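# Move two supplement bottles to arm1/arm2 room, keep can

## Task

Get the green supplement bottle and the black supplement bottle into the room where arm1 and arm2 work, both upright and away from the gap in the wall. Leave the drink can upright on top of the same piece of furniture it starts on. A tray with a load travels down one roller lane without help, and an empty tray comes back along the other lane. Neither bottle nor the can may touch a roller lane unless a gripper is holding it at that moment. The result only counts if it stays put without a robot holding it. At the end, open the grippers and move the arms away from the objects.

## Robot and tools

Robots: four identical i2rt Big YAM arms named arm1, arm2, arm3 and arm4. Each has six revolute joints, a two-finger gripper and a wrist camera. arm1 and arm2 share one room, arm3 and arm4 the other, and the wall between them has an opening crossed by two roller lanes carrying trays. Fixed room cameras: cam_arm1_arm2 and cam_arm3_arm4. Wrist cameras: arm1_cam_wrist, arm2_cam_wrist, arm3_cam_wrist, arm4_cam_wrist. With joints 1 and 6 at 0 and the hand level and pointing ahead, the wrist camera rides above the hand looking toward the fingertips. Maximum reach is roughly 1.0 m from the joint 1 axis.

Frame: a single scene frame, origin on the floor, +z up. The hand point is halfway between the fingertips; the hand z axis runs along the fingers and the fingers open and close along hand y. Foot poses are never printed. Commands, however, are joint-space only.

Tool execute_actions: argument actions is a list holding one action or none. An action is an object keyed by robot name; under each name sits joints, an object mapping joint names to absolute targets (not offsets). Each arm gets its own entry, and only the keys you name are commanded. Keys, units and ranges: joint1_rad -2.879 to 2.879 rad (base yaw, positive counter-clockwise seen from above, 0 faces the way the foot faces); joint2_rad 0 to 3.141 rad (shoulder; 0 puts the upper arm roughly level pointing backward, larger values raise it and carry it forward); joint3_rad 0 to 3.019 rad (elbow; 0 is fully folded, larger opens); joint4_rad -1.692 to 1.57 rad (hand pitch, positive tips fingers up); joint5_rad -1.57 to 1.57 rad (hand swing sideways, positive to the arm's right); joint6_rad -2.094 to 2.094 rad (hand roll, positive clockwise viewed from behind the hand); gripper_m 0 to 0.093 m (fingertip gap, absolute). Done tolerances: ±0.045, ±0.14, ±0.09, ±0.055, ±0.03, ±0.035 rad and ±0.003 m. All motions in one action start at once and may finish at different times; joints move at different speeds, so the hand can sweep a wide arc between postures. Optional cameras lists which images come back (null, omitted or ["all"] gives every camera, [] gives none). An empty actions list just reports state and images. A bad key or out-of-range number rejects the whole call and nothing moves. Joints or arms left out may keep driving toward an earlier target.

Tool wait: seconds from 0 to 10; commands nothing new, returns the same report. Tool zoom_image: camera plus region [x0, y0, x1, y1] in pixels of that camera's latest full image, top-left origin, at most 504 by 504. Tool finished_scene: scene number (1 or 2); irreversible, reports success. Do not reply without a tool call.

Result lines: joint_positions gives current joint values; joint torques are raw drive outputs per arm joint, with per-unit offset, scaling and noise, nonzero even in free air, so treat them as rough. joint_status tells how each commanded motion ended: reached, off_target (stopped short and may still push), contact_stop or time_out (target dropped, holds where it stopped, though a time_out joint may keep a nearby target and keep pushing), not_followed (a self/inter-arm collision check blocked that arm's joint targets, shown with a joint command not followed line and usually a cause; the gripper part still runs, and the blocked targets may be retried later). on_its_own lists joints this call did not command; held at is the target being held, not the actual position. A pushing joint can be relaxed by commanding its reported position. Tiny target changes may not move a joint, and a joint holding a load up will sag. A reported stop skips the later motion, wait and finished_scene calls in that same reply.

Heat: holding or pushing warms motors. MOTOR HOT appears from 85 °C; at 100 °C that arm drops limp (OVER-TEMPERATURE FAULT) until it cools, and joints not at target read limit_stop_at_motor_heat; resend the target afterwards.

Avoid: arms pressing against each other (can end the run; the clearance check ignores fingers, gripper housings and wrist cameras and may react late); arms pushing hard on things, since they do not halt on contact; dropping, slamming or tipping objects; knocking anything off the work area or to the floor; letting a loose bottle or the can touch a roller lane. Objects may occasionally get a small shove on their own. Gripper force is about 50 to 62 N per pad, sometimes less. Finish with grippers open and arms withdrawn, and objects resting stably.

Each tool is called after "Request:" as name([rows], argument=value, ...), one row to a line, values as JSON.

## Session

Request:
execute_actions(actions=[])

Scene clock: 0.00 s.
Joint torques (N m, as the arm reports them, + toward a larger angle): no reading
Motor temperatures (°C, as the motors report them): arm1=[26 28 30 28 27 25] | arm2=[27 24 28 28 26 26] | arm3=[24 27 30 27 24 27] | arm4=[26 26 27 25 26 26]
arm1.joint_positions: joint1_rad=-0.541 joint2_rad=+0.425 joint3_rad=+1.657 joint4_rad=-1.404 joint5_rad=-0.260 joint6_rad=+0.281 gripper_m=+0.095
arm1.joint_status: not commanded
arm1.hand: x=-1.1815 y=-0.5152 z=+1.6162 quat_wxyz=(-0.436, +0.367, -0.672, -0.474) (m; scene frame)
arm2.joint_positions: joint1_rad=+0.376 joint2_rad=+0.295 joint3_rad=+1.450 joint4_rad=-1.500 joint5_rad=-0.112 joint6_rad=-0.764 gripper_m=+0.095
arm2.joint_status: not commanded
arm2.hand: x=-1.7265 y=+0.1702 z=+1.4668 quat_wxyz=(-0.571, +0.463, -0.674, +0.070) (m; scene frame)
arm3.joint_positions: joint1_rad=-0.763 joint2_rad=+0.318 joint3_rad=+1.675 joint4_rad=-1.569 joint5_rad=-0.208 joint6_rad=+0.582 gripper_m=+0.095
arm3.joint_status: not commanded
arm3.hand: x=+1.1625 y=-0.5723 z=+1.5512 quat_wxyz=(-0.426, +0.142, -0.767, -0.458) (m; scene frame)
arm4.joint_positions: joint1_rad=-0.820 joint2_rad=+0.571 joint3_rad=+1.563 joint4_rad=-1.455 joint5_rad=+0.268 joint6_rad=-0.244 gripper_m=+0.095
arm4.joint_status: not commanded
arm4.hand: x=+1.6917 y=+0.2690 z=+1.5415 quat_wxyz=(+0.358, -0.795, +0.283, +0.400) (m; scene frame)
pictures: arm1_cam_wrist, arm2_cam_wrist, arm3_cam_wrist, arm4_cam_wrist, cam_arm1_arm2, cam_arm3_arm4
Images, in order (width x height): arm1_cam_wrist 616x616, arm2_cam_wrist 616x616, arm3_cam_wrist 616x616, arm4_cam_wrist 616x616, cam_arm1_arm2 672x504, cam_arm3_arm4 672x504.

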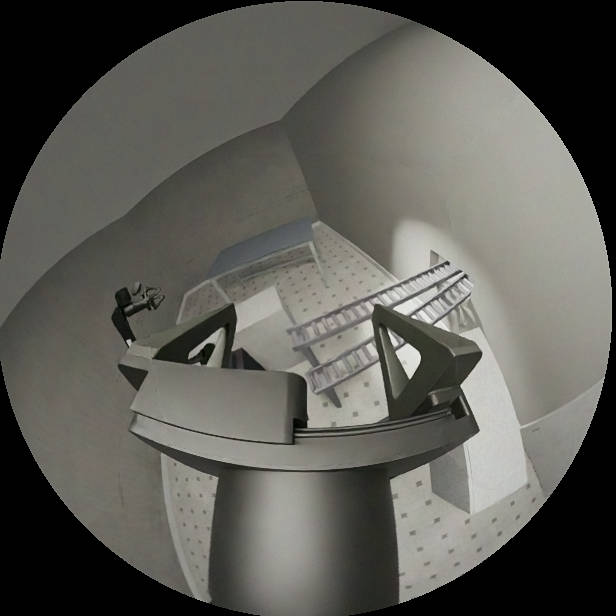

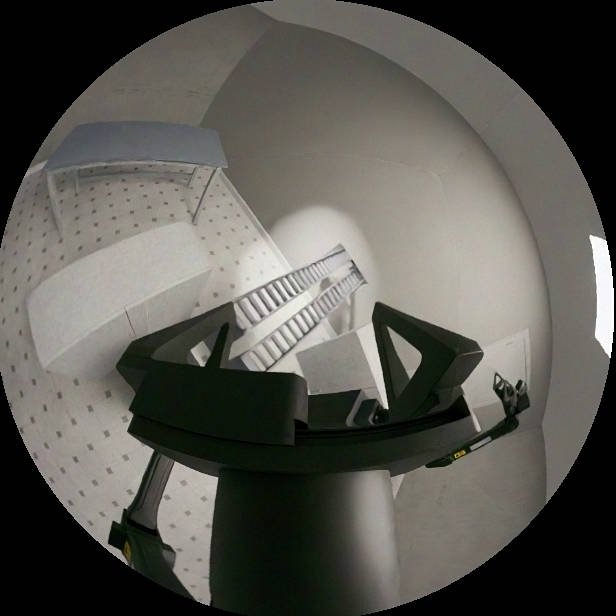

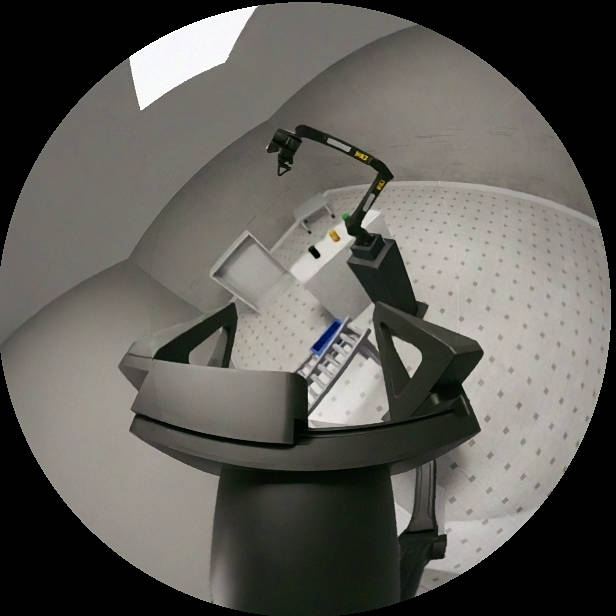

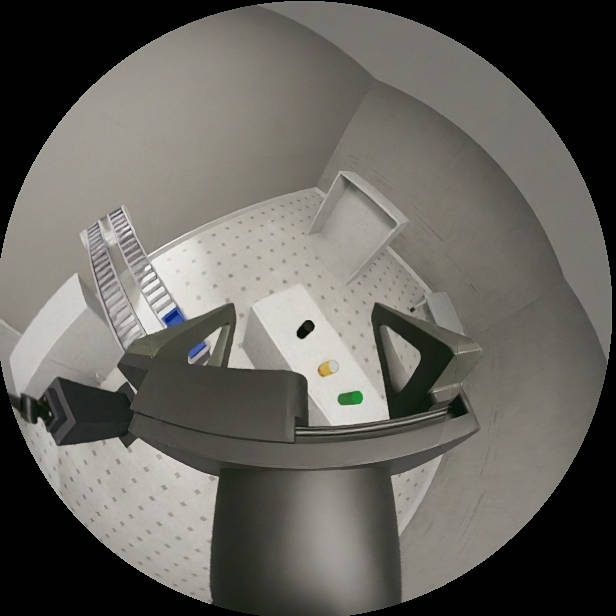

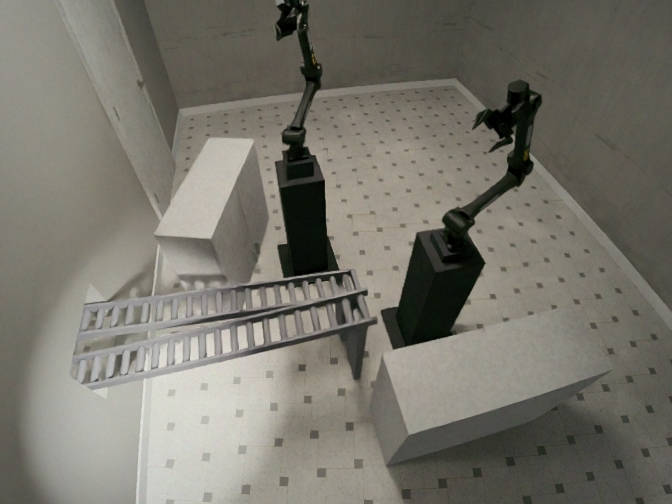

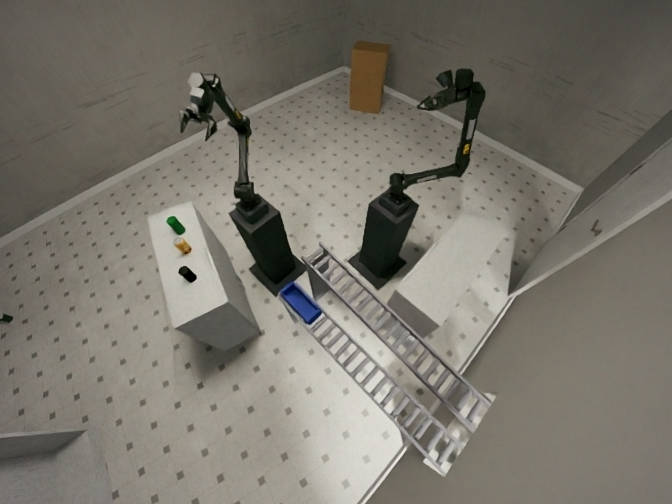

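Request:
execute_actions([
  {"arm4":{"joints":{"joint1_rad":-0.362,"joint2_rad":2.07,"joint3_rad":1.56,"joint4_rad":-1.005,"joint5_rad":0,"joint6_rad":-0.31,"gripper_m":0.045}},"arm3":{"joints":{"joint1_rad":0.5,"joint2_rad":1.8,"joint3_rad":1.5,"joint4_rad":-1.2,"joint5_rad":0,"joint6_rad":-1.19,"gripper_m":0.06}}},
], cameras=[])

Request:
execute_actions([
  {"arm4":{"joints":{"joint2_rad":2.695,"joint3_rad":1.735,"joint4_rad":-0.56}},"arm3":{"joints":{"joint1_rad":0.40,"joint2_rad":2.22,"joint3_rad":1.73,"joint4_rad":-1.03}}},
], cameras=["arm4_cam_wrist","arm3_cam_wrist"])

Scene clock: 8.47 s.
Joint torques (N m, as the arm reports them, + toward a larger angle): arm1=[1.92 9.05 5.58 1.94 0.   0.05] | arm2=[ 2.08 11.01  6.05  2.42 -0.07  0.02] | arm3=[ -0.61 -15.5    9.26   0.75  -0.17  -0.2 ] | arm4=[  0.81 -23.24   8.72   0.92  -0.11  -0.15]
Motor temperatures (°C, as the motors report them): arm1=[26 28 31 28 27 25] | arm2=[27 24 29 28 26 26] | arm3=[24 27 31 27 24 27] | arm4=[26 26 28 25 26 26]
arm1.joint_positions: joint1_rad=-0.541 joint2_rad=+0.425 joint3_rad=+1.657 joint4_rad=-1.404 joint5_rad=-0.260 joint6_rad=+0.281 gripper_m=+0.095
arm1.joint_status: not commanded
arm1.hand: x=-1.1815 y=-0.5152 z=+1.6162 quat_wxyz=(-0.436, +0.367, -0.672, -0.474) (m; scene frame)
arm2.joint_positions: joint1_rad=+0.376 joint2_rad=+0.295 joint3_rad=+1.450 joint4_rad=-1.500 joint5_rad=-0.112 joint6_rad=-0.764 gripper_m=+0.095
arm2.joint_status: not commanded
arm2.hand: x=-1.7265 y=+0.1702 z=+1.4668 quat_wxyz=(-0.571, +0.463, -0.674, +0.070) (m; scene frame)
arm3.joint_positions: joint1_rad=+0.513 joint2_rad=+1.807 joint3_rad=+1.487 joint4_rad=-1.205 joint5_rad=+0.000 joint6_rad=-1.181 gripper_m=+0.060
arm3.joint_status: all done
arm3.hand: x=+0.9181 y=-0.1149 z=+1.0344 quat_wxyz=(-0.019, +0.998, +0.052, -0.017) (m; scene frame)
arm4.joint_positions: joint1_rad=-0.365 joint2_rad=+2.092 joint3_rad=+1.540 joint4_rad=-1.011 joint5_rad=+0.001 joint6_rad=-0.298 gripper_m=+0.045
arm4.joint_status: all done
arm4.hand: x=+1.2145 y=+0.3145 z=+0.9125 quat_wxyz=(+0.008, -1.000, +0.007, +0.000) (m; scene frame)
pictures: none
No camera images: the call's "cameras" was empty. Leave "cameras" out to get every camera's image.

Scene clock: 10.23 s.
Joint torques (N m, as the arm reports them, + toward a larger angle): arm1=[1.63 9.01 5.57 1.89 0.02 0.05] | arm2=[ 1.99 10.76  6.1   2.38 -0.06  0.  ] | arm3=[  0.8  -19.87   9.63   1.    -0.21  -0.18] | arm4=[  0.77 -23.71   6.71   1.07  -0.1   -0.15]
Motor temperatures (°C, as the motors report them): arm1=[26 28 31 28 27 25] | arm2=[27 24 29 28 26 26] | arm3=[24 28 31 27 24 27] | arm4=[26 26 28 25 26 26]
arm1.joint_positions: joint1_rad=-0.541 joint2_rad=+0.425 joint3_rad=+1.657 joint4_rad=-1.404 joint5_rad=-0.260 joint6_rad=+0.281 gripper_m=+0.095
arm1.joint_status: not commanded
arm1.hand: x=-1.1815 y=-0.5152 z=+1.6162 quat_wxyz=(-0.436, +0.367, -0.672, -0.474) (m; scene frame)
arm2.joint_positions: joint1_rad=+0.376 joint2_rad=+0.295 joint3_rad=+1.450 joint4_rad=-1.500 joint5_rad=-0.112 joint6_rad=-0.764 gripper_m=+0.095
arm2.joint_status: not commanded
arm2.hand: x=-1.7265 y=+0.1702 z=+1.4668 quat_wxyz=(-0.571, +0.463, -0.674, +0.070) (m; scene frame)
arm3.joint_positions: joint1_rad=+0.390 joint2_rad=+2.231 joint3_rad=+1.705 joint4_rad=-1.036 joint5_rad=+0.000 joint6_rad=-1.183 gripper_m=+0.060
arm3.joint_status: all done
arm3.hand: x=+0.9448 y=-0.0037 z=+0.8668 quat_wxyz=(-0.002, +1.000, -0.008, -0.009) (m; scene frame)
arm4.joint_positions: joint1_rad=-0.365 joint2_rad=+2.701 joint3_rad=+1.711 joint4_rad=-0.569 joint5_rad=+0.001 joint6_rad=-0.299 gripper_m=+0.045
arm4.joint_status: all done
arm4.hand: x=+1.2081 y=+0.3212 z=+0.5985 quat_wxyz=(+0.009, -1.000, +0.007, +0.002) (m; scene frame)
pictures: arm3_cam_wrist, arm4_cam_wrist
Images, in order (width x height): arm3_cam_wrist 616x616, arm4_cam_wrist 616x616.

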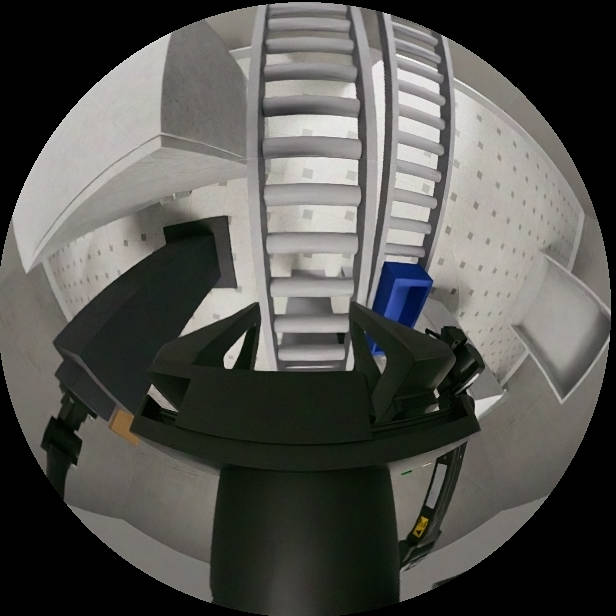

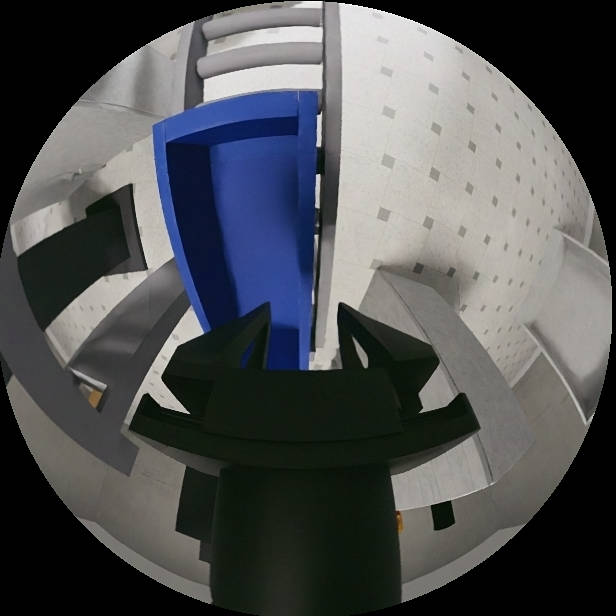

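Same geometry as before.

Request:
execute_actions([
  {"arm4":{"joints":{"joint2_rad":2.87,"joint3_rad":1.87,"joint4_rad":-0.53}},"arm3":{"joints":{"joint1_rad":0.41,"joint2_rad":2.455,"joint3_rad":1.75,"joint4_rad":-0.83}}},
], cameras=[])

Request:
execute_actions([
  {"arm4":{"joints":{"gripper_m":0}}},
], cameras=["arm4_cam_wrist"])

Scene clock: 14.63 s.
Joint torques (N m, as the arm reports them, + toward a larger angle): arm1=[1.78 8.91 5.56 1.91 0.01 0.04] | arm2=[ 1.83 10.96  6.    2.52 -0.03 -0.01] | arm3=[  0.94 -21.22   7.71   1.09  -0.18  -0.16] | arm4=[  0.76 -25.83   6.11   0.83  -0.1   -0.15]
Motor temperatures (°C, as the motors report them): arm1=[26 28 31 28 27 25] | arm2=[27 24 29 28 26 26] | arm3=[24 28 32 27 24 27] | arm4=[26 27 28 25 26 26]
arm1.joint_positions: joint1_rad=-0.541 joint2_rad=+0.425 joint3_rad=+1.657 joint4_rad=-1.404 joint5_rad=-0.260 joint6_rad=+0.281 gripper_m=+0.095
arm1.joint_status: not commanded
arm1.hand: x=-1.1815 y=-0.5152 z=+1.6162 quat_wxyz=(-0.436, +0.367, -0.672, -0.474) (m; scene frame)
arm2.joint_positions: joint1_rad=+0.376 joint2_rad=+0.295 joint3_rad=+1.450 joint4_rad=-1.500 joint5_rad=-0.112 joint6_rad=-0.764 gripper_m=+0.095
arm2.joint_status: not commanded
arm2.hand: x=-1.7265 y=+0.1702 z=+1.4668 quat_wxyz=(-0.571, +0.463, -0.674, +0.070) (m; scene frame)
arm3.joint_positions: joint1_rad=+0.396 joint2_rad=+2.467 joint3_rad=+1.731 joint4_rad=-0.843 joint5_rad=+0.000 joint6_rad=-1.183 gripper_m=+0.060
arm3.joint_status: all done
arm3.hand: x=+0.9382 y=-0.0047 z=+0.7287 quat_wxyz=(+0.005, +1.000, -0.005, -0.006) (m; scene frame)
arm4.joint_positions: joint1_rad=-0.365 joint2_rad=+2.895 joint3_rad=+1.849 joint4_rad=-0.535 joint5_rad=+0.001 joint6_rad=-0.299 gripper_m=+0.045
arm4.joint_status: all done
arm4.hand: x=+1.2194 y=+0.3188 z=+0.5141 quat_wxyz=(+0.005, -1.000, +0.007, -0.009) (m; scene frame)
pictures: none
No camera images: the call's "cameras" was empty. Leave "cameras" out to get every camera's image.

Scene clock: 15.20 s.
Joint torques (N m, as the arm reports them, + toward a larger angle): arm1=[1.63 8.86 5.47 1.99 0.01 0.05] | arm2=[ 1.59 10.89  6.1   2.58 -0.09  0.03] | arm3=[  0.93 -20.81   8.3    1.1   -0.15  -0.16] | arm4=[  0.83 -25.66   6.11   0.83  -0.11  -0.15]
Motor temperatures (°C, as the motors report them): arm1=[26 28 31 28 27 25] | arm2=[27 24 29 28 26 26] | arm3=[24 28 32 27 24 27] | arm4=[26 27 28 25 26 26]
arm1.joint_positions: joint1_rad=-0.541 joint2_rad=+0.425 joint3_rad=+1.657 joint4_rad=-1.404 joint5_rad=-0.260 joint6_rad=+0.281 gripper_m=+0.095
arm1.joint_status: not commanded
arm1.hand: x=-1.1815 y=-0.5152 z=+1.6162 quat_wxyz=(-0.436, +0.367, -0.672, -0.474) (m; scene frame)
arm2.joint_positions: joint1_rad=+0.376 joint2_rad=+0.295 joint3_rad=+1.450 joint4_rad=-1.500 joint5_rad=-0.112 joint6_rad=-0.764 gripper_m=+0.095
arm2.joint_status: not commanded
arm2.hand: x=-1.7265 y=+0.1702 z=+1.4668 quat_wxyz=(-0.571, +0.463, -0.674, +0.070) (m; scene frame)
arm3.joint_positions: joint1_rad=+0.396 joint2_rad=+2.467 joint3_rad=+1.731 joint4_rad=-0.843 joint5_rad=+0.000 joint6_rad=-1.183 gripper_m=+0.060
arm3.joint_status: not commanded
arm3.hand: x=+0.9382 y=-0.0047 z=+0.7287 quat_wxyz=(+0.005, +1.000, -0.005, -0.006) (m; scene frame)
arm4.joint_positions: joint1_rad=-0.365 joint2_rad=+2.895 joint3_rad=+1.849 joint4_rad=-0.535 joint5_rad=+0.001 joint6_rad=-0.299 gripper_m=+0.011
arm4.joint_status: gripper_m off_target (ended at +0.011, target +0.000)
arm4.hand: x=+1.2194 y=+0.3188 z=+0.5141 quat_wxyz=(+0.005, -1.000, +0.007, -0.009) (m; scene frame)
pictures: arm4_cam_wrist
Images, in order (width x height): arm4_cam_wrist 616x616.

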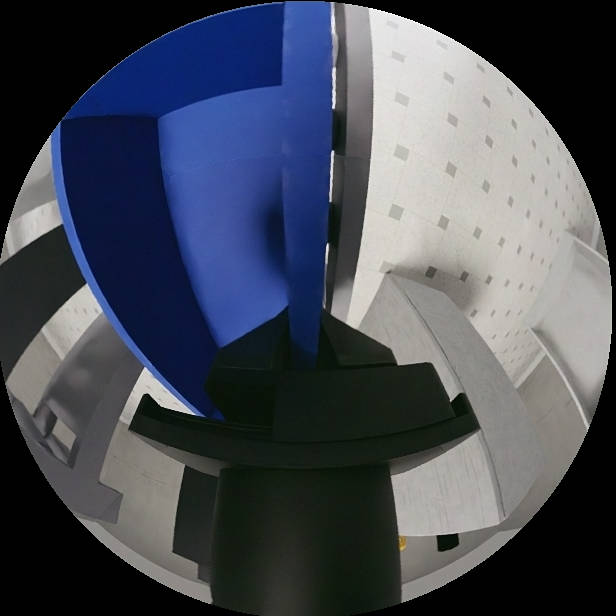

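Request:
execute_actions([
  {"arm4":{"joints":{"joint2_rad":2.6,"joint3_rad":1.65,"joint4_rad":-0.6}}},
], cameras=[])

Request:
execute_actions([
  {"arm4":{"joints":{"joint2_rad":2.12,"joint3_rad":1.54,"joint4_rad":-0.96}}},
], cameras=[])

Request:
execute_actions([
  {"arm4":{"joints":{"joint1_rad":0.08,"joint6_rad":0.158}}},
], cameras=[])

Request:
execute_actions([
  {"arm4":{"joints":{"joint2_rad":2.30,"joint4_rad":-0.84}}},
], cameras=["arm4_cam_wrist","cam_arm3_arm4"])

Scene clock: 22.47 s.
Joint torques (N m, as the arm reports them, + toward a larger angle): arm1=[1.91 8.91 5.59 1.9  0.01 0.03] | arm2=[ 1.92 10.68  6.06  2.52 -0.04  0.05] | arm3=[  1.2  -21.18   7.97   0.98  -0.17  -0.11] | arm4=[  0.77 -24.65   5.46   0.33  -0.11  -0.14]
Motor temperatures (°C, as the motors report them): arm1=[26 28 31 28 27 25] | arm2=[27 24 29 28 26 26] | arm3=[24 29 32 27 24 27] | arm4=[26 28 28 25 26 26]
arm1.joint_positions: joint1_rad=-0.541 joint2_rad=+0.425 joint3_rad=+1.657 joint4_rad=-1.404 joint5_rad=-0.260 joint6_rad=+0.281 gripper_m=+0.095
arm1.joint_status: not commanded
arm1.hand: x=-1.1815 y=-0.5152 z=+1.6162 quat_wxyz=(-0.436, +0.367, -0.672, -0.474) (m; scene frame)
arm2.joint_positions: joint1_rad=+0.376 joint2_rad=+0.295 joint3_rad=+1.450 joint4_rad=-1.500 joint5_rad=-0.112 joint6_rad=-0.764 gripper_m=+0.095
arm2.joint_status: not commanded
arm2.hand: x=-1.7265 y=+0.1702 z=+1.4668 quat_wxyz=(-0.571, +0.463, -0.674, +0.070) (m; scene frame)
arm3.joint_positions: joint1_rad=+0.396 joint2_rad=+2.467 joint3_rad=+1.731 joint4_rad=-0.843 joint5_rad=+0.000 joint6_rad=-1.183 gripper_m=+0.060
arm3.joint_status: not commanded
arm3.hand: x=+0.9382 y=-0.0047 z=+0.7287 quat_wxyz=(+0.005, +1.000, -0.005, -0.006) (m; scene frame)
arm4.joint_positions: joint1_rad=-0.365 joint2_rad=+2.615 joint3_rad=+1.645 joint4_rad=-0.593 joint5_rad=+0.001 joint6_rad=-0.300 gripper_m=+0.011
arm4.joint_status: all done
arm4.hand: x=+1.2119 y=+0.3194 z=+0.6346 quat_wxyz=(+0.008, -1.000, +0.006, +0.000) (m; scene frame)
pictures: none
No camera images: the call's "cameras" was empty. Leave "cameras" out to get every camera's image.

Scene clock: 24.10 s.
Joint torques (N m, as the arm reports them, + toward a larger angle): arm1=[1.77 9.04 5.62 1.97 0.02 0.07] | arm2=[ 1.48 11.    5.97  2.53 -0.05 -0.01] | arm3=[  0.77 -21.82   8.05   1.18  -0.08  -0.22] | arm4=[  0.89 -24.76   7.93   0.28  -0.13  -0.14]
Motor temperatures (°C, as the motors report them): arm1=[26 28 31 28 27 25] | arm2=[27 24 29 28 26 26] | arm3=[24 29 32 27 24 27] | arm4=[26 28 28 25 26 26]
arm1.joint_positions: joint1_rad=-0.541 joint2_rad=+0.425 joint3_rad=+1.657 joint4_rad=-1.404 joint5_rad=-0.260 joint6_rad=+0.281 gripper_m=+0.095
arm1.joint_status: not commanded
arm1.hand: x=-1.1815 y=-0.5152 z=+1.6162 quat_wxyz=(-0.436, +0.367, -0.672, -0.474) (m; scene frame)
arm2.joint_positions: joint1_rad=+0.376 joint2_rad=+0.295 joint3_rad=+1.450 joint4_rad=-1.500 joint5_rad=-0.112 joint6_rad=-0.764 gripper_m=+0.095
arm2.joint_status: not commanded
arm2.hand: x=-1.7265 y=+0.1702 z=+1.4668 quat_wxyz=(-0.571, +0.463, -0.674, +0.070) (m; scene frame)
arm3.joint_positions: joint1_rad=+0.396 joint2_rad=+2.467 joint3_rad=+1.731 joint4_rad=-0.843 joint5_rad=+0.000 joint6_rad=-1.183 gripper_m=+0.060
arm3.joint_status: not commanded
arm3.hand: x=+0.9382 y=-0.0047 z=+0.7287 quat_wxyz=(+0.005, +1.000, -0.005, -0.006) (m; scene frame)
arm4.joint_positions: joint1_rad=-0.365 joint2_rad=+2.156 joint3_rad=+1.526 joint4_rad=-0.952 joint5_rad=+0.002 joint6_rad=-0.300 gripper_m=+0.011
arm4.joint_status: all done
arm4.hand: x=+1.2174 y=+0.3143 z=+0.8714 quat_wxyz=(+0.006, -1.000, +0.006, -0.009) (m; scene frame)
pictures: none
No camera images: the call's "cameras" was empty. Leave "cameras" out to get every camera's image.

Scene clock: 25.73 s.
Joint torques (N m, as the arm reports them, + toward a larger angle): arm1=[1.85 9.02 5.52 1.9  0.   0.05] | arm2=[ 1.42 10.27  6.27  2.46 -0.04  0.  ] | arm3=[  1.   -21.35   8.13   1.22  -0.17  -0.18] | arm4=[  1.46 -24.61   7.93   0.28  -0.15   0.11]
Motor temperatures (°C, as the motors report them): arm1=[26 28 31 28 27 25] | arm2=[27 24 29 28 26 26] | arm3=[24 29 32 27 24 27] | arm4=[26 28 29 25 26 26]
arm1.joint_positions: joint1_rad=-0.541 joint2_rad=+0.425 joint3_rad=+1.657 joint4_rad=-1.404 joint5_rad=-0.260 joint6_rad=+0.281 gripper_m=+0.095
arm1.joint_status: not commanded
arm1.hand: x=-1.1815 y=-0.5152 z=+1.6162 quat_wxyz=(-0.436, +0.367, -0.672, -0.474) (m; scene frame)
arm2.joint_positions: joint1_rad=+0.376 joint2_rad=+0.295 joint3_rad=+1.450 joint4_rad=-1.500 joint5_rad=-0.112 joint6_rad=-0.764 gripper_m=+0.095
arm2.joint_status: not commanded
arm2.hand: x=-1.7265 y=+0.1702 z=+1.4668 quat_wxyz=(-0.571, +0.463, -0.674, +0.070) (m; scene frame)
arm3.joint_positions: joint1_rad=+0.396 joint2_rad=+2.467 joint3_rad=+1.731 joint4_rad=-0.843 joint5_rad=+0.000 joint6_rad=-1.183 gripper_m=+0.060
arm3.joint_status: not commanded
arm3.hand: x=+0.9382 y=-0.0047 z=+0.7287 quat_wxyz=(+0.005, +1.000, -0.005, -0.006) (m; scene frame)
arm4.joint_positions: joint1_rad=+0.070 joint2_rad=+2.156 joint3_rad=+1.526 joint4_rad=-0.952 joint5_rad=+0.003 joint6_rad=+0.146 gripper_m=+0.011
arm4.joint_status: all done
arm4.hand: x=+1.1926 y=+0.0597 z=+0.8681 quat_wxyz=(+0.009, -1.000, +0.012, -0.009) (m; scene frame)
pictures: none
No camera images: the call's "cameras" was empty. Leave "cameras" out to get every camera's image.

Scene clock: 26.97 s.
Joint torques (N m, as the arm reports them, + toward a larger angle): arm1=[1.81 8.98 5.6  1.96 0.   0.05] | arm2=[ 1.29 11.6   6.18  2.46 -0.01 -0.02] | arm3=[  0.92 -21.39   8.05   0.81  -0.14  -0.19] | arm4=[  1.44 -25.7    7.45   0.78  -0.02   0.08]
Motor temperatures (°C, as the motors report them): arm1=[26 28 31 28 27 25] | arm2=[27 24 29 28 26 26] | arm3=[24 29 32 27 24 27] | arm4=[26 28 29 25 26 26]
arm1.joint_positions: joint1_rad=-0.541 joint2_rad=+0.425 joint3_rad=+1.657 joint4_rad=-1.404 joint5_rad=-0.260 joint6_rad=+0.281 gripper_m=+0.095
arm1.joint_status: not commanded
arm1.hand: x=-1.1815 y=-0.5152 z=+1.6162 quat_wxyz=(-0.436, +0.367, -0.672, -0.474) (m; scene frame)
arm2.joint_positions: joint1_rad=+0.376 joint2_rad=+0.295 joint3_rad=+1.450 joint4_rad=-1.500 joint5_rad=-0.112 joint6_rad=-0.764 gripper_m=+0.095
arm2.joint_status: not commanded
arm2.hand: x=-1.7265 y=+0.1702 z=+1.4668 quat_wxyz=(-0.571, +0.463, -0.674, +0.070) (m; scene frame)
arm3.joint_positions: joint1_rad=+0.396 joint2_rad=+2.467 joint3_rad=+1.731 joint4_rad=-0.843 joint5_rad=+0.000 joint6_rad=-1.183 gripper_m=+0.060
arm3.joint_status: not commanded
arm3.hand: x=+0.9382 y=-0.0047 z=+0.7287 quat_wxyz=(+0.005, +1.000, -0.005, -0.006) (m; scene frame)
arm4.joint_positions: joint1_rad=+0.070 joint2_rad=+2.339 joint3_rad=+1.516 joint4_rad=-0.849 joint5_rad=+0.000 joint6_rad=+0.148 gripper_m=+0.011
arm4.joint_status: all done
arm4.hand: x=+1.2186 y=+0.0637 z=+0.7610 quat_wxyz=(+0.013, -0.998, +0.013, -0.054) (m; scene frame)
pictures: arm4_cam_wrist, cam_arm3_arm4
Images, in order (width x height): arm4_cam_wrist 616x616, cam_arm3_arm4 672x504.

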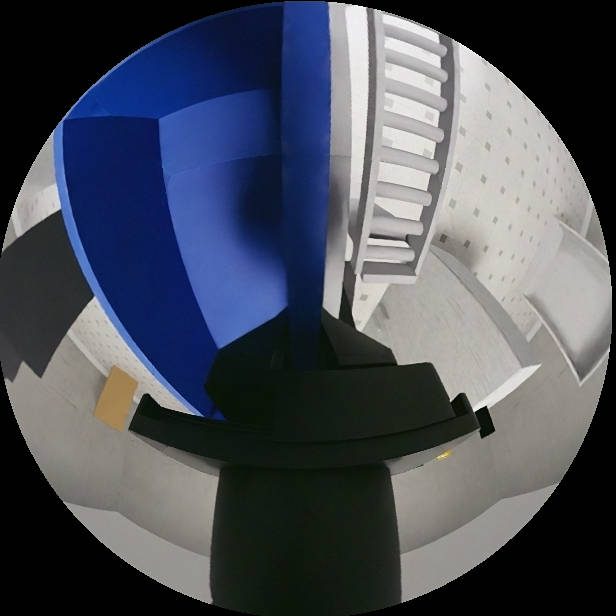

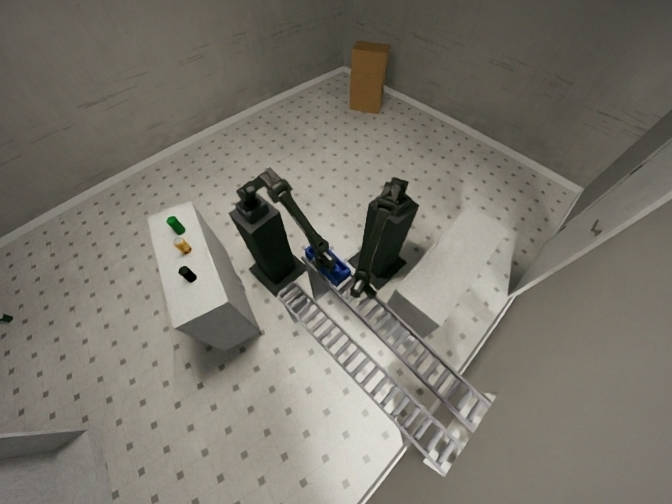

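Request:
execute_actions([
  {"arm4":{"joints":{"joint1_rad":0.093,"joint2_rad":2.325}}},
], cameras=[])

Request:
execute_actions([
  {"arm4":{"joints":{"gripper_m":0.03}}},
], cameras=["arm4_cam_wrist"])

Request:
execute_actions([
  {"arm4":{"joints":{"joint2_rad":1.8,"joint3_rad":1.45,"joint4_rad":-1.19}}},
], cameras=["arm4_cam_wrist"])

Request:
execute_actions([
  {"arm4":{"joints":{"joint1_rad":-1.3,"joint6_rad":0,"gripper_m":0.093}}},
], cameras=["arm4_cam_wrist","cam_arm3_arm4"])

Scene clock: 32.97 s.
Joint torques (N m, as the arm reports them, + toward a larger angle): arm1=[ 1.78  9.06  5.56  1.99 -0.01  0.06] | arm2=[ 2.11 10.79  6.14  2.57 -0.07  0.02] | arm3=[  1.34 -20.86   7.93   1.01  -0.12  -0.17] | arm4=[  1.46 -23.14   7.53   0.82  -0.04   0.08]
Motor temperatures (°C, as the motors report them): arm1=[26 28 31 28 27 25] | arm2=[27 24 30 28 26 26] | arm3=[24 30 33 27 24 27] | arm4=[26 28 29 25 26 26]
arm1.joint_positions: joint1_rad=-0.541 joint2_rad=+0.425 joint3_rad=+1.657 joint4_rad=-1.404 joint5_rad=-0.260 joint6_rad=+0.281 gripper_m=+0.095
arm1.joint_status: not commanded
arm1.hand: x=-1.1815 y=-0.5152 z=+1.6162 quat_wxyz=(-0.436, +0.367, -0.672, -0.474) (m; scene frame)
arm2.joint_positions: joint1_rad=+0.376 joint2_rad=+0.295 joint3_rad=+1.450 joint4_rad=-1.500 joint5_rad=-0.112 joint6_rad=-0.764 gripper_m=+0.095
arm2.joint_status: not commanded
arm2.hand: x=-1.7265 y=+0.1702 z=+1.4668 quat_wxyz=(-0.571, +0.463, -0.674, +0.070) (m; scene frame)
arm3.joint_positions: joint1_rad=+0.396 joint2_rad=+2.467 joint3_rad=+1.731 joint4_rad=-0.843 joint5_rad=+0.000 joint6_rad=-1.183 gripper_m=+0.060
arm3.joint_status: not commanded
arm3.hand: x=+0.9382 y=-0.0047 z=+0.7287 quat_wxyz=(+0.005, +1.000, -0.005, -0.006) (m; scene frame)
arm4.joint_positions: joint1_rad=+0.084 joint2_rad=+2.339 joint3_rad=+1.516 joint4_rad=-0.849 joint5_rad=+0.001 joint6_rad=+0.148 gripper_m=+0.011
arm4.joint_status: all done
arm4.hand: x=+1.2196 y=+0.0558 z=+0.7609 quat_wxyz=(+0.014, -0.998, +0.006, -0.054) (m; scene frame)
pictures: none
No camera images: the call's "cameras" was empty. Leave "cameras" out to get every camera's image.

Scene clock: 33.50 s.
Joint torques (N m, as the arm reports them, + toward a larger angle): arm1=[1.77 8.79 5.52 1.92 0.01 0.05] | arm2=[ 1.22 10.81  6.12  2.41 -0.05 -0.02] | arm3=[  1.8  -21.33   7.96   1.06  -0.15  -0.2 ] | arm4=[  1.27 -23.25   7.55   0.83  -0.04   0.08]
Motor temperatures (°C, as the motors report them): arm1=[26 28 31 28 27 25] | arm2=[27 24 30 28 26 26] | arm3=[24 30 33 27 24 27] | arm4=[26 28 29 25 26 26]
arm1.joint_positions: joint1_rad=-0.541 joint2_rad=+0.425 joint3_rad=+1.657 joint4_rad=-1.404 joint5_rad=-0.260 joint6_rad=+0.281 gripper_m=+0.095
arm1.joint_status: not commanded
arm1.hand: x=-1.1815 y=-0.5152 z=+1.6162 quat_wxyz=(-0.436, +0.367, -0.672, -0.474) (m; scene frame)
arm2.joint_positions: joint1_rad=+0.376 joint2_rad=+0.295 joint3_rad=+1.450 joint4_rad=-1.500 joint5_rad=-0.112 joint6_rad=-0.764 gripper_m=+0.095
arm2.joint_status: not commanded
arm2.hand: x=-1.7265 y=+0.1702 z=+1.4668 quat_wxyz=(-0.571, +0.463, -0.674, +0.070) (m; scene frame)
arm3.joint_positions: joint1_rad=+0.396 joint2_rad=+2.467 joint3_rad=+1.731 joint4_rad=-0.843 joint5_rad=+0.000 joint6_rad=-1.183 gripper_m=+0.060
arm3.joint_status: not commanded
arm3.hand: x=+0.9382 y=-0.0047 z=+0.7287 quat_wxyz=(+0.005, +1.000, -0.005, -0.006) (m; scene frame)
arm4.joint_positions: joint1_rad=+0.084 joint2_rad=+2.339 joint3_rad=+1.516 joint4_rad=-0.849 joint5_rad=+0.001 joint6_rad=+0.148 gripper_m=+0.030
arm4.joint_status: all done
arm4.hand: x=+1.2196 y=+0.0558 z=+0.7609 quat_wxyz=(+0.014, -0.998, +0.006, -0.054) (m; scene frame)
pictures: arm4_cam_wrist
Images, in order (width x height): arm4_cam_wrist 616x616.

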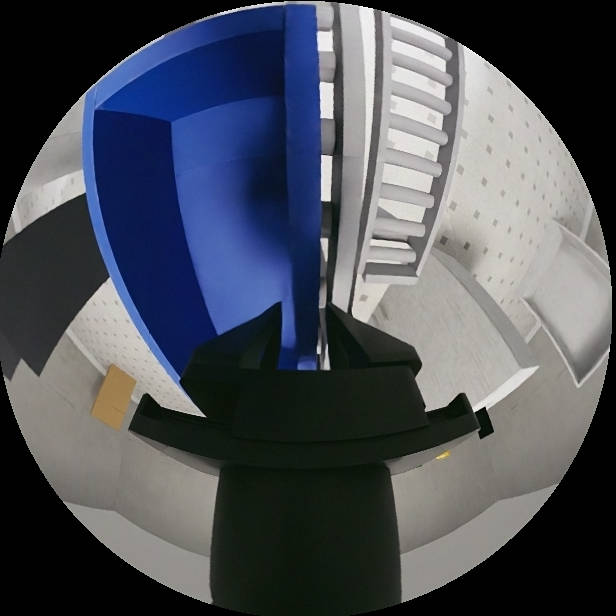

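Scene clock: 35.07 s.
Joint torques (N m, as the arm reports them, + toward a larger angle): arm1=[1.71 9.07 5.57 1.93 0.01 0.04] | arm2=[ 1.49 10.03  6.23  2.44 -0.07 -0.03] | arm3=[  1.   -21.38   7.95   1.12  -0.17  -0.18] | arm4=[  1.59 -19.     9.33   0.3   -0.04   0.08]
Motor temperatures (°C, as the motors report them): arm1=[26 28 31 28 27 25] | arm2=[27 24 30 28 26 26] | arm3=[24 30 33 27 24 27] | arm4=[26 28 29 25 26 26]
arm1.joint_positions: joint1_rad=-0.541 joint2_rad=+0.425 joint3_rad=+1.657 joint4_rad=-1.404 joint5_rad=-0.260 joint6_rad=+0.281 gripper_m=+0.095
arm1.joint_status: not commanded
arm1.hand: x=-1.1815 y=-0.5152 z=+1.6162 quat_wxyz=(-0.436, +0.367, -0.672, -0.474) (m; scene frame)
arm2.joint_positions: joint1_rad=+0.376 joint2_rad=+0.295 joint3_rad=+1.450 joint4_rad=-1.500 joint5_rad=-0.112 joint6_rad=-0.764 gripper_m=+0.095
arm2.joint_status: not commanded
arm2.hand: x=-1.7265 y=+0.1702 z=+1.4668 quat_wxyz=(-0.571, +0.463, -0.674, +0.070) (m; scene frame)
arm3.joint_positions: joint1_rad=+0.396 joint2_rad=+2.467 joint3_rad=+1.731 joint4_rad=-0.843 joint5_rad=+0.000 joint6_rad=-1.183 gripper_m=+0.060
arm3.joint_status: not commanded
arm3.hand: x=+0.9382 y=-0.0047 z=+0.7287 quat_wxyz=(+0.005, +1.000, -0.005, -0.006) (m; scene frame)
arm4.joint_positions: joint1_rad=+0.084 joint2_rad=+1.813 joint3_rad=+1.430 joint4_rad=-1.180 joint5_rad=+0.001 joint6_rad=+0.148 gripper_m=+0.030
arm4.joint_status: all done
arm4.hand: x=+1.2511 y=+0.0571 z=+1.0238 quat_wxyz=(+0.006, -1.000, +0.006, +0.000) (m; scene frame)
pictures: arm4_cam_wrist
Images, in order (width x height): arm4_cam_wrist 616x616.

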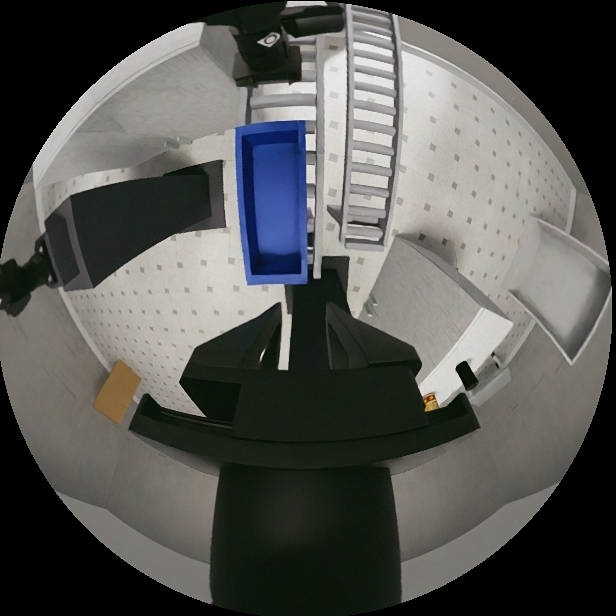

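Scene clock: 36.80 s.
Joint torques (N m, as the arm reports them, + toward a larger angle): arm1=[1.86 9.21 5.57 1.88 0.   0.07] | arm2=[ 1.15 10.69  6.14  2.45 -0.07 -0.02] | arm3=[  1.59 -21.75   8.18   1.11  -0.11  -0.21] | arm4=[  1.32 -18.84   9.47   0.28  -0.09  -0.14]
Motor temperatures (°C, as the motors report them): arm1=[26 28 31 28 27 25] | arm2=[27 24 30 28 26 26] | arm3=[24 30 33 27 24 27] | arm4=[26 28 29 25 26 26]
arm1.joint_positions: joint1_rad=-0.541 joint2_rad=+0.425 joint3_rad=+1.657 joint4_rad=-1.404 joint5_rad=-0.260 joint6_rad=+0.281 gripper_m=+0.095
arm1.joint_status: not commanded
arm1.hand: x=-1.1815 y=-0.5152 z=+1.6162 quat_wxyz=(-0.436, +0.367, -0.672, -0.474) (m; scene frame)
arm2.joint_positions: joint1_rad=+0.376 joint2_rad=+0.295 joint3_rad=+1.450 joint4_rad=-1.500 joint5_rad=-0.112 joint6_rad=-0.764 gripper_m=+0.095
arm2.joint_status: not commanded
arm2.hand: x=-1.7265 y=+0.1702 z=+1.4668 quat_wxyz=(-0.571, +0.463, -0.674, +0.070) (m; scene frame)
arm3.joint_positions: joint1_rad=+0.396 joint2_rad=+2.467 joint3_rad=+1.731 joint4_rad=-0.843 joint5_rad=+0.000 joint6_rad=-1.183 gripper_m=+0.060
arm3.joint_status: not commanded
arm3.hand: x=+0.9382 y=-0.0047 z=+0.7287 quat_wxyz=(+0.005, +1.000, -0.005, -0.006) (m; scene frame)
arm4.joint_positions: joint1_rad=-1.306 joint2_rad=+1.813 joint3_rad=+1.430 joint4_rad=-1.180 joint5_rad=+0.002 joint6_rad=+0.012 gripper_m=+0.093
arm4.joint_status: all done
arm4.hand: x=+1.6152 y=+0.6372 z=+1.0337 quat_wxyz=(+0.010, -0.806, +0.592, +0.003) (m; scene frame)
pictures: arm4_cam_wrist, cam_arm3_arm4
Images, in order (width x height): arm4_cam_wrist 616x616, cam_arm3_arm4 672x504.

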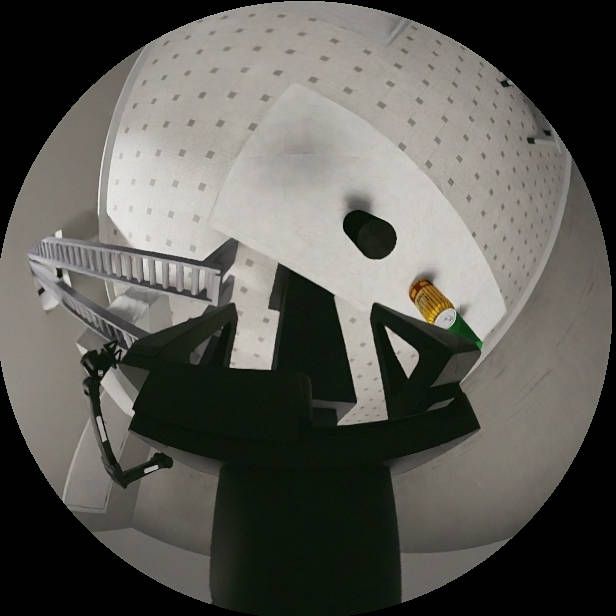

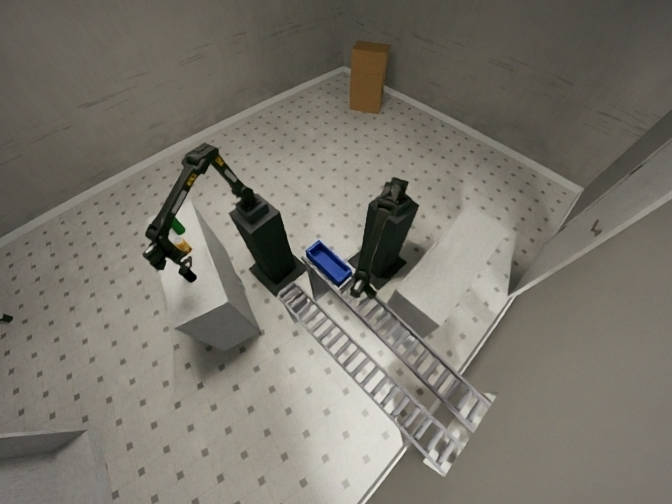

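Request:
execute_actions([
  {"arm4":{"joints":{"joint1_rad":-1.47,"joint2_rad":1.92,"joint3_rad":1.42,"joint4_rad":-1.025}}},
], cameras=["arm4_cam_wrist","cam_arm3_arm4"])

Request:
zoom_image(camera="cam_arm3_arm4", region=[280, 220, 400, 320])

Scene clock: 41.30 s.
Joint torques (N m, as the arm reports them, + toward a larger angle): arm1=[1.58 8.8  5.55 1.98 0.01 0.06] | arm2=[ 1.32 11.12  6.09  2.38 -0.07 -0.01] | arm3=[  1.23 -20.15   8.08   1.02  -0.14  -0.14] | arm4=[  1.12 -20.93   8.3    1.17  -0.05  -0.14]
Motor temperatures (°C, as the motors report them): arm1=[26 28 31 28 27 25] | arm2=[27 25 30 28 26 26] | arm3=[24 30 33 27 24 27] | arm4=[26 28 29 25 26 26]
arm1.joint_positions: joint1_rad=-0.541 joint2_rad=+0.425 joint3_rad=+1.657 joint4_rad=-1.404 joint5_rad=-0.260 joint6_rad=+0.281 gripper_m=+0.095
arm1.joint_status: not commanded
arm1.hand: x=-1.1815 y=-0.5152 z=+1.6162 quat_wxyz=(-0.436, +0.367, -0.672, -0.474) (m; scene frame)
arm2.joint_positions: joint1_rad=+0.376 joint2_rad=+0.295 joint3_rad=+1.450 joint4_rad=-1.500 joint5_rad=-0.112 joint6_rad=-0.764 gripper_m=+0.095
arm2.joint_status: not commanded
arm2.hand: x=-1.7265 y=+0.1702 z=+1.4668 quat_wxyz=(-0.571, +0.463, -0.674, +0.070) (m; scene frame)
arm3.joint_positions: joint1_rad=+0.396 joint2_rad=+2.467 joint3_rad=+1.731 joint4_rad=-0.843 joint5_rad=+0.000 joint6_rad=-1.183 gripper_m=+0.060
arm3.joint_status: not commanded
arm3.hand: x=+0.9382 y=-0.0047 z=+0.7287 quat_wxyz=(+0.005, +1.000, -0.005, -0.006) (m; scene frame)
arm4.joint_positions: joint1_rad=-1.477 joint2_rad=+1.943 joint3_rad=+1.409 joint4_rad=-1.037 joint5_rad=+0.001 joint6_rad=+0.010 gripper_m=+0.093
arm4.joint_status: all done
arm4.hand: x=+1.7020 y=+0.6755 z=+0.9596 quat_wxyz=(+0.007, -0.753, +0.658, +0.001) (m; scene frame)
pictures: arm4_cam_wrist, cam_arm3_arm4
Images, in order (width x height): arm4_cam_wrist 616x616, cam_arm3_arm4 672x504.

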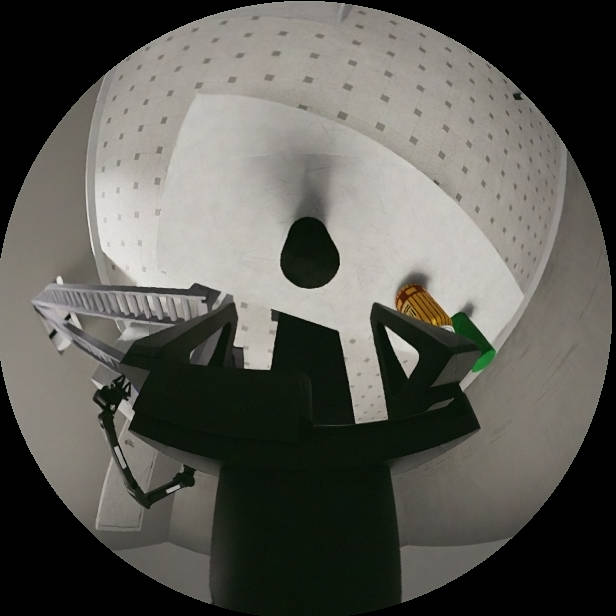

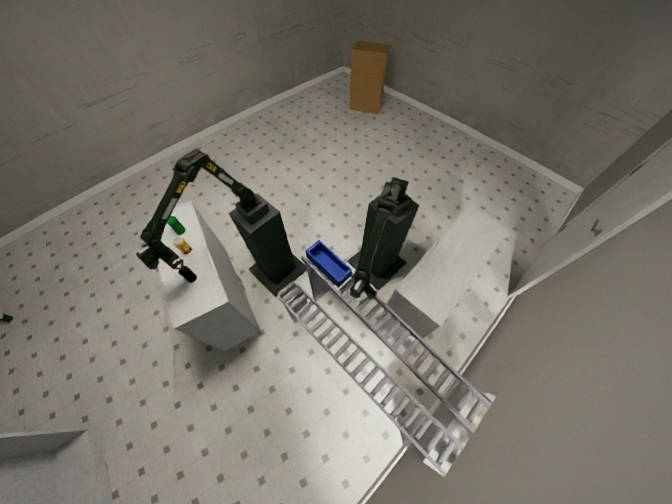

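Region (280, 220, 400, 320) of cam_arm3_arm4's 672x504 image, scaled by 4.200, with more detail than that image has.

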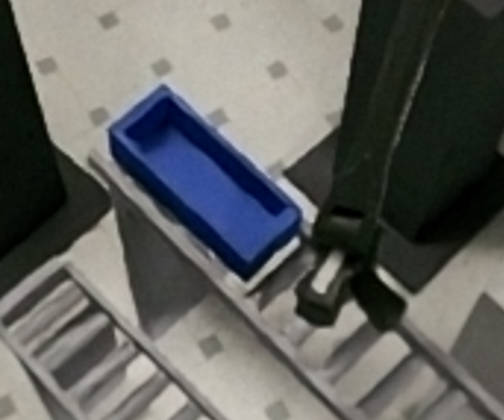

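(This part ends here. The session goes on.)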